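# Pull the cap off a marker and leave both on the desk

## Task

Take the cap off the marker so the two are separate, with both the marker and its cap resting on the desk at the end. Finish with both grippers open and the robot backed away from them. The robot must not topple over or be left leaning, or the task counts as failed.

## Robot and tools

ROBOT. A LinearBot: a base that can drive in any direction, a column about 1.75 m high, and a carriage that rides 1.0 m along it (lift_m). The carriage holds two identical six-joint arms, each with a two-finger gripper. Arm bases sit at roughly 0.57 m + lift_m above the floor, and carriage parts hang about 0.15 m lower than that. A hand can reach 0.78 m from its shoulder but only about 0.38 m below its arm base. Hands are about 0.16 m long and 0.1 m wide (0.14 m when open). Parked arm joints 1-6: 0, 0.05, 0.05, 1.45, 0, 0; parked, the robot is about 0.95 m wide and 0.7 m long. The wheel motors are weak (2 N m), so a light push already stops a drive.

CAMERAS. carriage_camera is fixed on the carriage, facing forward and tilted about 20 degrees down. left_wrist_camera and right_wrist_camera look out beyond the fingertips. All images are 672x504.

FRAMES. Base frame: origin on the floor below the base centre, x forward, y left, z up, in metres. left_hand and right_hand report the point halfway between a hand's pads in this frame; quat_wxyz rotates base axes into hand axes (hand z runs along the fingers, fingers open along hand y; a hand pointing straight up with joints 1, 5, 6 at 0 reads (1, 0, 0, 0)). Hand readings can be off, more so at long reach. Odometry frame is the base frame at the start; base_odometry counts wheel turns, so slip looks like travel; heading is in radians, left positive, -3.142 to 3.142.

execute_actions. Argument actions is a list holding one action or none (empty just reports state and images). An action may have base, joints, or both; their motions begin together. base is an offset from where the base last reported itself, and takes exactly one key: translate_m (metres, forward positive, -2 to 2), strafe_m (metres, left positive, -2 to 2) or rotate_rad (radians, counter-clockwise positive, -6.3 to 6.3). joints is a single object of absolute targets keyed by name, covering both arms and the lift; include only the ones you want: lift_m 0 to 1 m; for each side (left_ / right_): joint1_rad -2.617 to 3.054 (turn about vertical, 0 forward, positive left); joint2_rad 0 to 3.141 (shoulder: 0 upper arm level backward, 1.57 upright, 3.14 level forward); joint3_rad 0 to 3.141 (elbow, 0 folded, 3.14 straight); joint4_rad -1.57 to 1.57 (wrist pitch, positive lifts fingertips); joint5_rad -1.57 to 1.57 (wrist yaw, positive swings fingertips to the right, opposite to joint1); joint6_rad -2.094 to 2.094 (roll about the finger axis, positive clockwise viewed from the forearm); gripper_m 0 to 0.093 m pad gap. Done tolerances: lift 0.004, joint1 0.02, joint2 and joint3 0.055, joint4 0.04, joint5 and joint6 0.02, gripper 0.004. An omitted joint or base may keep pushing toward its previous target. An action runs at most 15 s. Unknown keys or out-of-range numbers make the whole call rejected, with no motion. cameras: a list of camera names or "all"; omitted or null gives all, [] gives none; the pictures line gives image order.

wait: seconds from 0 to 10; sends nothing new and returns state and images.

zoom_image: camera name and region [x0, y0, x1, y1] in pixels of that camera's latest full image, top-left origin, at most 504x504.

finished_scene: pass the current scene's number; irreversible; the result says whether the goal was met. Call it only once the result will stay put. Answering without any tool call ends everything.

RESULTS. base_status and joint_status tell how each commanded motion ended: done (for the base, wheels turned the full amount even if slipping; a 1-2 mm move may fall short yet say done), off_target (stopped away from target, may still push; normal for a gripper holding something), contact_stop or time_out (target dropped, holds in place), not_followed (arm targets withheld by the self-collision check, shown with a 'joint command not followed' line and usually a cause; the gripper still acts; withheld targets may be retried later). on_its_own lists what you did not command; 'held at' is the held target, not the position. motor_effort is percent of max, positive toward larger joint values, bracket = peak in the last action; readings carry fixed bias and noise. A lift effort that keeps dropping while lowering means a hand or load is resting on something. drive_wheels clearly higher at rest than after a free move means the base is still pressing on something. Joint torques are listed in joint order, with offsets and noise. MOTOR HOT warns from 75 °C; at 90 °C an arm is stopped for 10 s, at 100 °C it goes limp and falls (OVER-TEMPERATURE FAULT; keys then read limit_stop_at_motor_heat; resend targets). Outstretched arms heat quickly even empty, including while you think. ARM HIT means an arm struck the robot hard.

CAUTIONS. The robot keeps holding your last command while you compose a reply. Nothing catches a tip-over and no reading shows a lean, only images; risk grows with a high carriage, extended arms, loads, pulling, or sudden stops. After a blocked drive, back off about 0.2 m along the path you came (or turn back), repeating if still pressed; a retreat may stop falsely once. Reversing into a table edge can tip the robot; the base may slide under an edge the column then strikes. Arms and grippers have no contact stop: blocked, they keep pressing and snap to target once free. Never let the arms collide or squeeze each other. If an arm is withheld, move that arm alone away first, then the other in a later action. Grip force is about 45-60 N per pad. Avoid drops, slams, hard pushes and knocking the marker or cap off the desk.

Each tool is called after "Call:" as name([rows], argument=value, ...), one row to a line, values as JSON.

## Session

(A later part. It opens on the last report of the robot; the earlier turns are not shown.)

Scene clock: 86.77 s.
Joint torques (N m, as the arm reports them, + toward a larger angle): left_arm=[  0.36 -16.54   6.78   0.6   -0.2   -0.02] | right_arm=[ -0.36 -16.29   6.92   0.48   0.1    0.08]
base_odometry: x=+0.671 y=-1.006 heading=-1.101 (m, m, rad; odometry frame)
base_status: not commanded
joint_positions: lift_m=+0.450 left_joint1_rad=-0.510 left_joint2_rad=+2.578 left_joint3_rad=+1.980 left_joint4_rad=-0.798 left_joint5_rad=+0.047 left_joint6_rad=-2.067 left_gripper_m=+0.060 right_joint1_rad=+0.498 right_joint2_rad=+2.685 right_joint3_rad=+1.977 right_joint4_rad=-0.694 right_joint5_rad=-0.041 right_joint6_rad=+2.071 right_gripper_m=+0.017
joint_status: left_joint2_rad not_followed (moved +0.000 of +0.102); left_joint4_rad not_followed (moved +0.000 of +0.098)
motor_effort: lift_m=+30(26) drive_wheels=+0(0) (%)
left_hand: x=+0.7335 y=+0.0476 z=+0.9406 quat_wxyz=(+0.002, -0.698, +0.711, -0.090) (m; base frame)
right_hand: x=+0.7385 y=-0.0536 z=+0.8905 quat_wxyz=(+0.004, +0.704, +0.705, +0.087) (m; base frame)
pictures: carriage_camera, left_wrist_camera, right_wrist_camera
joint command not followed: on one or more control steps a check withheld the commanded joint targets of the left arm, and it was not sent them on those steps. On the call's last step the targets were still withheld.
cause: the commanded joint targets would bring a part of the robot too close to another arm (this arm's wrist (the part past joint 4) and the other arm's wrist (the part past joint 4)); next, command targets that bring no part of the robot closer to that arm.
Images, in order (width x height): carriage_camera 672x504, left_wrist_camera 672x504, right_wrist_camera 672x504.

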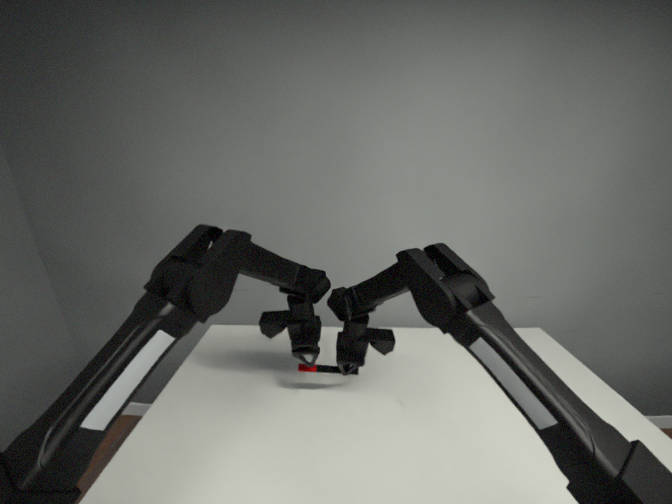

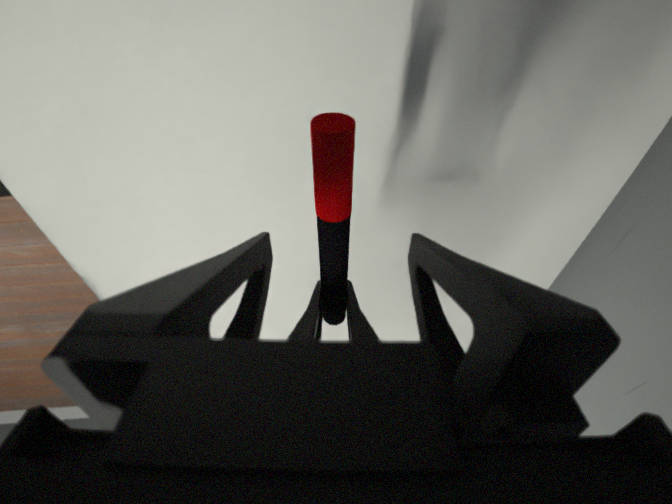

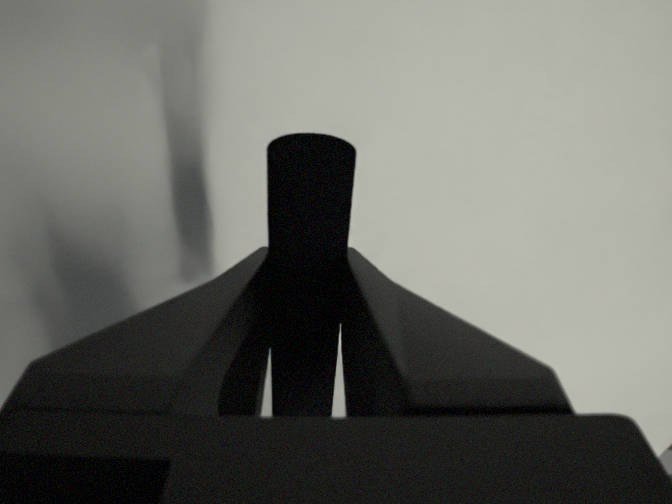

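Call:
execute_actions([
  {"joints":{"left_joint1_rad":-0.39,"left_joint2_rad":2.58,"left_joint4_rad":-0.8,"left_joint5_rad":0.35,"left_joint6_rad":-1.95}},
], cameras=["left_wrist_camera"])

Call:
execute_actions([
  {"joints":{"left_joint2_rad":2.7,"left_joint4_rad":-0.68}},
], cameras=["left_wrist_camera","carriage_camera"])

Scene clock: 91.83 s.
Joint torques (N m, as the arm reports them, + toward a larger angle): left_arm=[ -0.57 -17.53   7.15   0.54   0.08   0.11] | right_arm=[ -0.55 -16.35   7.08   0.5    0.07   0.08]
base_odometry: x=+0.671 y=-1.006 heading=-1.101 (m, m, rad; odometry frame)
base_status: not commanded
joint_positions: lift_m=+0.450 left_joint1_rad=-0.384 left_joint2_rad=+2.592 left_joint3_rad=+1.984 left_joint4_rad=-0.792 left_joint5_rad=+0.346 left_joint6_rad=-1.957 left_gripper_m=+0.060 right_joint1_rad=+0.498 right_joint2_rad=+2.686 right_joint3_rad=+1.977 right_joint4_rad=-0.695 right_joint5_rad=-0.041 right_joint6_rad=+2.071 right_gripper_m=+0.017
joint_status: all done
motor_effort: lift_m=+27(31) drive_wheels=+2(5) (%)
left_hand: x=+0.7427 y=+0.0605 z=+0.9451 quat_wxyz=(-0.125, -0.684, +0.704, -0.144) (m; base frame)
right_hand: x=+0.7380 y=-0.0534 z=+0.8901 quat_wxyz=(+0.004, +0.704, +0.705, +0.086) (m; base frame)
pictures: left_wrist_camera
joint command not followed: on one or more control steps a check withheld the commanded joint targets of the left arm, and it was not sent them on those steps.
cause: the commanded joint targets would bring a part of the robot too close to another arm (this arm's wrist (the part past joint 4) and the other arm's wrist (the part past joint 4)); next, command targets that bring no part of the robot closer to that arm.
Images, in order (width x height): left_wrist_camera 672x504.

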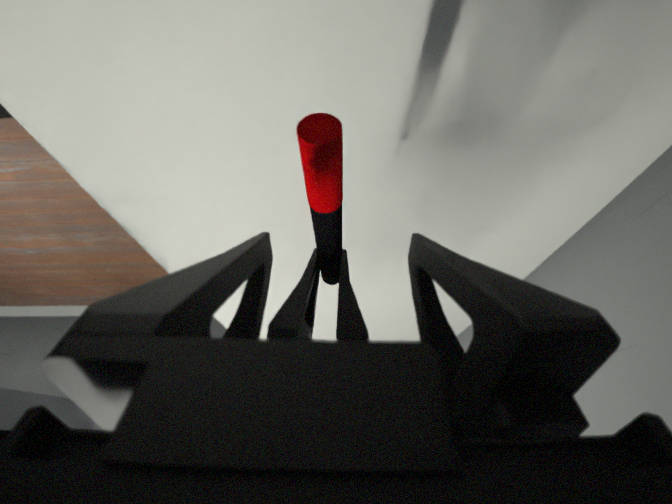

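Scene clock: 92.60 s.
Joint torques (N m, as the arm reports them, + toward a larger angle): left_arm=[ -0.56 -17.34   6.88   0.67   0.08   0.12] | right_arm=[ -0.4  -16.43   6.97   0.54   0.09   0.01]
base_odometry: x=+0.671 y=-1.006 heading=-1.101 (m, m, rad; odometry frame)
base_status: not commanded
joint_positions: lift_m=+0.450 left_joint1_rad=-0.384 left_joint2_rad=+2.706 left_joint3_rad=+1.984 left_joint4_rad=-0.682 left_joint5_rad=+0.346 left_joint6_rad=-1.957 left_gripper_m=+0.060 right_joint1_rad=+0.498 right_joint2_rad=+2.686 right_joint3_rad=+1.977 right_joint4_rad=-0.695 right_joint5_rad=-0.041 right_joint6_rad=+2.071 right_gripper_m=+0.017
joint_status: all done
motor_effort: lift_m=+30(32) drive_wheels=+2(2) (%)
left_hand: x=+0.7439 y=+0.0598 z=+0.8921 quat_wxyz=(-0.126, -0.685, +0.704, -0.142) (m; base frame)
right_hand: x=+0.7380 y=-0.0534 z=+0.8901 quat_wxyz=(+0.004, +0.704, +0.705, +0.086) (m; base frame)
pictures: carriage_camera, left_wrist_camera
Images, in order (width x height): carriage_camera 672x504, left_wrist_camera 672x504.

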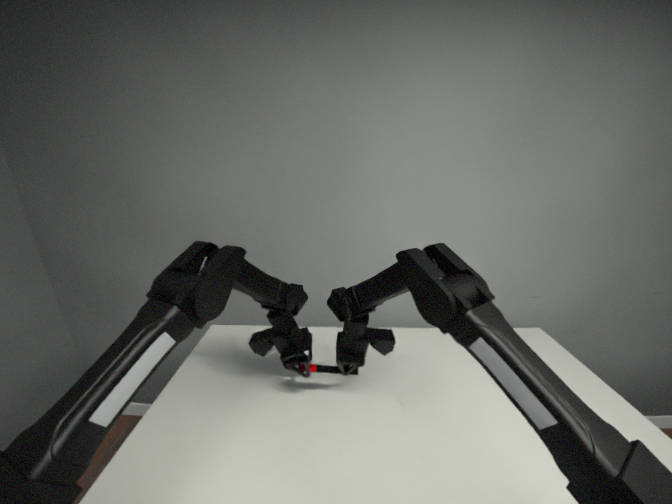

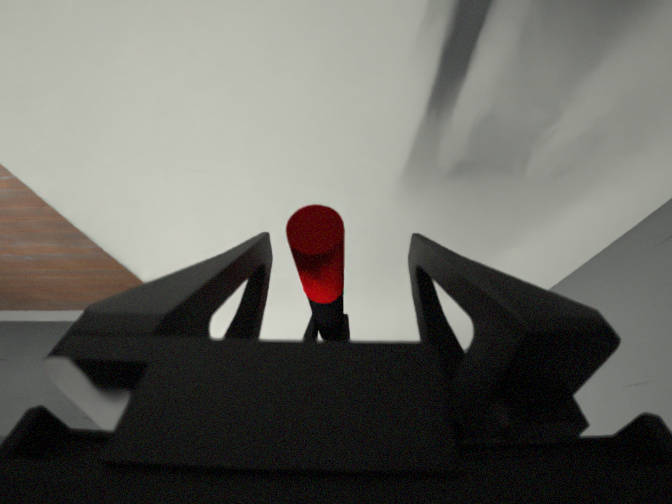

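Call:
execute_actions([
  {"joints":{"left_gripper_m":0,"left_joint1_rad":-0.405,"left_joint4_rad":-0.705}},
], cameras=["left_wrist_camera"])

Call:
execute_actions([
  {"joints":{"left_joint1_rad":-0.3,"right_joint1_rad":0.4}},
], cameras=["left_wrist_camera","carriage_camera"])

Scene clock: 97.47 s.
Joint torques (N m, as the arm reports them, + toward a larger angle): left_arm=[ -0.88 -17.43   6.81   0.53   0.09   0.12] | right_arm=[ -0.48 -16.37   6.87   0.53  -0.02   0.  ]
base_odometry: x=+0.671 y=-1.006 heading=-1.101 (m, m, rad; odometry frame)
base_status: not commanded
joint_positions: lift_m=+0.450 left_joint1_rad=-0.395 left_joint2_rad=+2.706 left_joint3_rad=+1.984 left_joint4_rad=-0.702 left_joint5_rad=+0.346 left_joint6_rad=-1.957 left_gripper_m=+0.019 right_joint1_rad=+0.498 right_joint2_rad=+2.686 right_joint3_rad=+1.977 right_joint4_rad=-0.696 right_joint5_rad=-0.036 right_joint6_rad=+2.073 right_gripper_m=+0.017
joint_status: left_gripper_m off_target (ended at +0.019, target +0.000); the others done
motor_effort: lift_m=+32(28) drive_wheels=+2(2) (%)
left_hand: x=+0.7371 y=+0.0566 z=+0.8913 quat_wxyz=(-0.130, -0.683, +0.707, -0.133) (m; base frame)
right_hand: x=+0.7382 y=-0.0543 z=+0.8900 quat_wxyz=(+0.006, +0.705, +0.704, +0.085) (m; base frame)
pictures: left_wrist_camera
Images, in order (width x height): left_wrist_camera 672x504.

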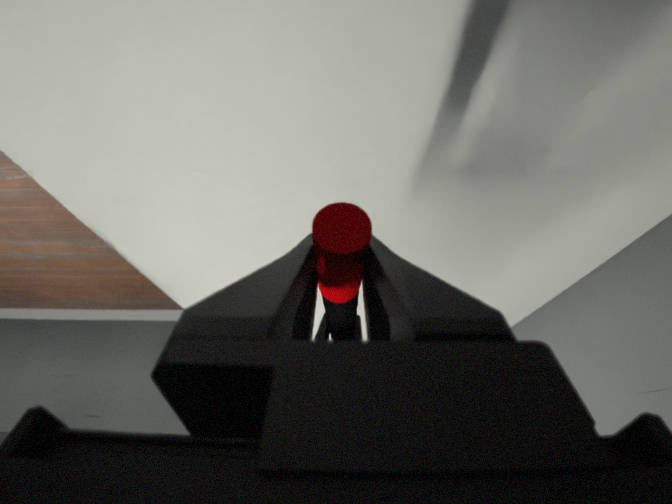

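Scene clock: 98.23 s.
Joint torques (N m, as the arm reports them, + toward a larger angle): left_arm=[ -0.82 -17.46   6.82   0.46   0.03   0.12] | right_arm=[ -0.03 -16.42   7.     0.52   0.14   0.07]
base_odometry: x=+0.671 y=-1.006 heading=-1.101 (m, m, rad; odometry frame)
base_status: not commanded
joint_positions: lift_m=+0.450 left_joint1_rad=-0.291 left_joint2_rad=+2.706 left_joint3_rad=+1.984 left_joint4_rad=-0.694 left_joint5_rad=+0.350 left_joint6_rad=-1.957 left_gripper_m=+0.019 right_joint1_rad=+0.391 right_joint2_rad=+2.686 right_joint3_rad=+1.977 right_joint4_rad=-0.699 right_joint5_rad=-0.044 right_joint6_rad=+2.073 right_gripper_m=+0.017
joint_status: all done
motor_effort: lift_m=+32(31) drive_wheels=+2(2) (%)
left_hand: x=+0.7623 y=+0.1042 z=+0.8919 quat_wxyz=(-0.124, -0.717, +0.670, -0.144) (m; base frame)
right_hand: x=+0.7617 y=-0.1034 z=+0.8899 quat_wxyz=(+0.007, +0.741, +0.666, +0.084) (m; base frame)
pictures: carriage_camera, left_wrist_camera
Images, in order (width x height): carriage_camera 672x504, left_wrist_camera 672x504.

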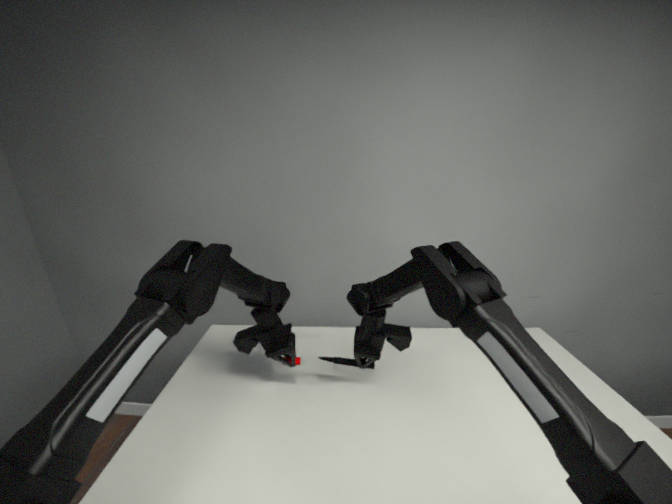

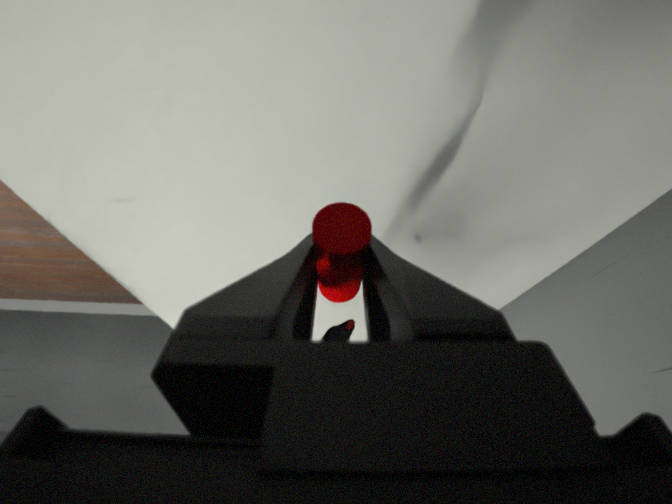

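Call:
execute_actions([
  {"joints":{"lift_m":0.4,"left_joint1_rad":0,"right_joint1_rad":0,"left_joint5_rad":0.3,"left_joint2_rad":2.39,"left_joint3_rad":1.07,"left_joint4_rad":-0.24,"left_joint6_rad":-1.57,"right_joint2_rad":2.39,"right_joint3_rad":1.07,"right_joint4_rad":-0.24,"right_joint6_rad":1.57}},
], cameras=[])

Call:
execute_actions([
  {"joints":{"lift_m":0.352,"left_joint2_rad":2.42,"left_joint4_rad":-0.21}},
], cameras=[])

Call:
execute_actions([
  {"joints":{"left_gripper_m":0.05,"right_gripper_m":0.05}},
], cameras=[])

Call:
execute_actions([
  {"joints":{"lift_m":0.45}},
], cameras=[])

Call:
execute_actions([
  {"base":{"translate_m":-0.3},"joints":{"left_joint2_rad":0.6,"left_joint3_rad":0.5,"right_joint2_rad":0.6,"right_joint3_rad":0.5}},
], cameras=["carriage_camera"])

Scene clock: 106.67 s.
Joint torques (N m, as the arm reports them, + toward a larger angle): left_arm=[ -0.28 -12.12   2.9    0.39   0.05   0.13] | right_arm=[  0.02 -12.42   2.8    0.37   0.01  -0.17]
base_odometry: x=+0.671 y=-1.006 heading=-1.101 (m, m, rad; odometry frame)
base_status: not commanded
joint_positions: lift_m=+0.400 left_joint1_rad=+0.001 left_joint2_rad=+2.390 left_joint3_rad=+1.079 left_joint4_rad=-0.250 left_joint5_rad=+0.296 left_joint6_rad=-1.578 left_gripper_m=+0.019 right_joint1_rad=-0.006 right_joint2_rad=+2.403 right_joint3_rad=+1.075 right_joint4_rad=-0.252 right_joint5_rad=-0.032 right_joint6_rad=+1.578 right_gripper_m=+0.017
joint_status: all done
motor_effort: lift_m=+22(23) drive_wheels=+1(3) (%)
left_hand: x=+0.6179 y=+0.2599 z=+0.8010 quat_wxyz=(-0.101, -0.702, +0.697, -0.107) (m; base frame)
right_hand: x=+0.6119 y=-0.3063 z=+0.7892 quat_wxyz=(-0.014, +0.712, +0.702, +0.008) (m; base frame)
pictures: none
No camera images: the call's "cameras" was empty. Leave "cameras" out to get every camera's image.

Scene clock: 107.40 s.
Joint torques (N m, as the arm reports them, + toward a larger angle): left_arm=[ -0.26 -12.1    2.84   0.34   0.04   0.13] | right_arm=[ -0.13 -11.85   2.94   0.35   0.01  -0.12]
base_odometry: x=+0.671 y=-1.006 heading=-1.101 (m, m, rad; odometry frame)
base_status: not commanded
joint_positions: lift_m=+0.352 left_joint1_rad=+0.001 left_joint2_rad=+2.420 left_joint3_rad=+1.079 left_joint4_rad=-0.215 left_joint5_rad=+0.296 left_joint6_rad=-1.578 left_gripper_m=+0.019 right_joint1_rad=-0.006 right_joint2_rad=+2.399 right_joint3_rad=+1.075 right_joint4_rad=-0.249 right_joint5_rad=-0.032 right_joint6_rad=+1.578 right_gripper_m=+0.017
joint_status: all done
motor_effort: lift_m=+25(30) drive_wheels=+1(1) (%)
left_hand: x=+0.6178 y=+0.2599 z=+0.7437 quat_wxyz=(-0.100, -0.702, +0.697, -0.109) (m; base frame)
right_hand: x=+0.6139 y=-0.3063 z=+0.7423 quat_wxyz=(-0.012, +0.712, +0.702, +0.010) (m; base frame)
pictures: none
No camera images: the call's "cameras" was empty. Leave "cameras" out to get every camera's image.

Scene clock: 108.00 s.
Joint torques (N m, as the arm reports them, + toward a larger angle): left_arm=[ -0.3  -12.1    2.84   0.36   0.04   0.13] | right_arm=[ -0.02 -12.13   3.21   0.33   0.02  -0.11]
base_odometry: x=+0.671 y=-1.006 heading=-1.101 (m, m, rad; odometry frame)
base_status: not commanded
joint_positions: lift_m=+0.352 left_joint1_rad=+0.001 left_joint2_rad=+2.420 left_joint3_rad=+1.079 left_joint4_rad=-0.215 left_joint5_rad=+0.296 left_joint6_rad=-1.578 left_gripper_m=+0.050 right_joint1_rad=-0.006 right_joint2_rad=+2.399 right_joint3_rad=+1.075 right_joint4_rad=-0.249 right_joint5_rad=-0.032 right_joint6_rad=+1.578 right_gripper_m=+0.050
joint_status: all done
motor_effort: lift_m=+24(22) drive_wheels=+1(1) (%)
left_hand: x=+0.6178 y=+0.2599 z=+0.7437 quat_wxyz=(-0.100, -0.702, +0.697, -0.109) (m; base frame)
right_hand: x=+0.6139 y=-0.3063 z=+0.7423 quat_wxyz=(-0.012, +0.712, +0.702, +0.010) (m; base frame)
pictures: none
No camera images: the call's "cameras" was empty. Leave "cameras" out to get every camera's image.

Scene clock: 108.93 s.
Joint torques (N m, as the arm reports them, + toward a larger angle): left_arm=[ -0.26 -12.27   2.78   0.33   0.04   0.13] | right_arm=[ -0.08 -11.75   2.95   0.35   0.05  -0.16]
base_odometry: x=+0.671 y=-1.006 heading=-1.101 (m, m, rad; odometry frame)
base_status: not commanded
joint_positions: lift_m=+0.450 left_joint1_rad=+0.001 left_joint2_rad=+2.420 left_joint3_rad=+1.079 left_joint4_rad=-0.213 left_joint5_rad=+0.297 left_joint6_rad=-1.578 left_gripper_m=+0.050 right_joint1_rad=-0.006 right_joint2_rad=+2.395 right_joint3_rad=+1.075 right_joint4_rad=-0.249 right_joint5_rad=-0.032 right_joint6_rad=+1.578 right_gripper_m=+0.050
joint_status: all done
motor_effort: lift_m=+31(37) drive_wheels=+1(1) (%)
left_hand: x=+0.6183 y=+0.2598 z=+0.8409 quat_wxyz=(-0.099, -0.702, +0.697, -0.110) (m; base frame)
right_hand: x=+0.6152 y=-0.3063 z=+0.8411 quat_wxyz=(-0.010, +0.712, +0.702, +0.012) (m; base frame)
pictures: none
No camera images: the call's "cameras" was empty. Leave "cameras" out to get every camera's image.

Scene clock: 111.50 s.
Joint torques (N m, as the arm reports them, + toward a larger angle): left_arm=[-0.29 -0.62  6.97  2.37 -0.03  0.21] | right_arm=[-0.16 -0.27  6.93  2.11 -0.01 -0.27]
base_odometry: x=+0.535 y=-0.738 heading=-1.101 (m, m, rad; odometry frame)
base_status: done
joint_positions: lift_m=+0.450 left_joint1_rad=+0.001 left_joint2_rad=+0.608 left_joint3_rad=+0.519 left_joint4_rad=-0.207 left_joint5_rad=+0.297 left_joint6_rad=-1.578 left_gripper_m=+0.050 right_joint1_rad=-0.006 right_joint2_rad=+0.604 right_joint3_rad=+0.512 right_joint4_rad=-0.244 right_joint5_rad=-0.032 right_joint6_rad=+1.578 right_gripper_m=+0.050
joint_status: all done
motor_effort: lift_m=+27(29) drive_wheels=-4(31) (%)
left_hand: x=+0.5626 y=+0.2597 z=+1.2490 quat_wxyz=(+0.331, -0.503, +0.622, -0.501) (m; base frame)
right_hand: x=+0.5661 y=-0.3060 z=+1.2361 quat_wxyz=(+0.400, +0.574, +0.579, +0.419) (m; base frame)
pictures: carriage_camera
Images, in order (width x height): carriage_camera 672x504.

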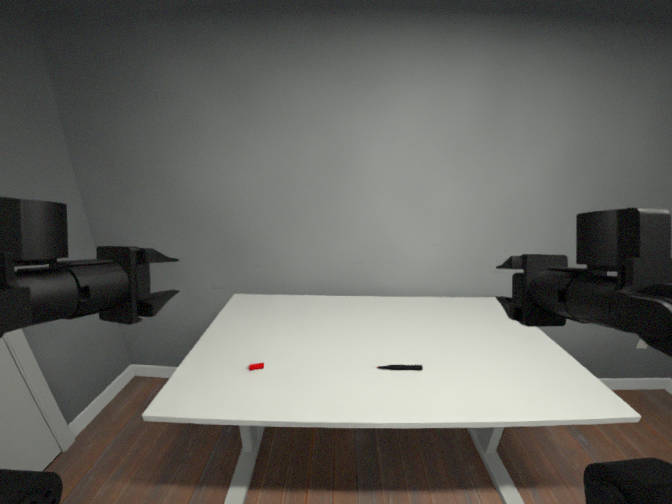

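Call:
finished_scene(scene=1)

The scene is finished: the task was done.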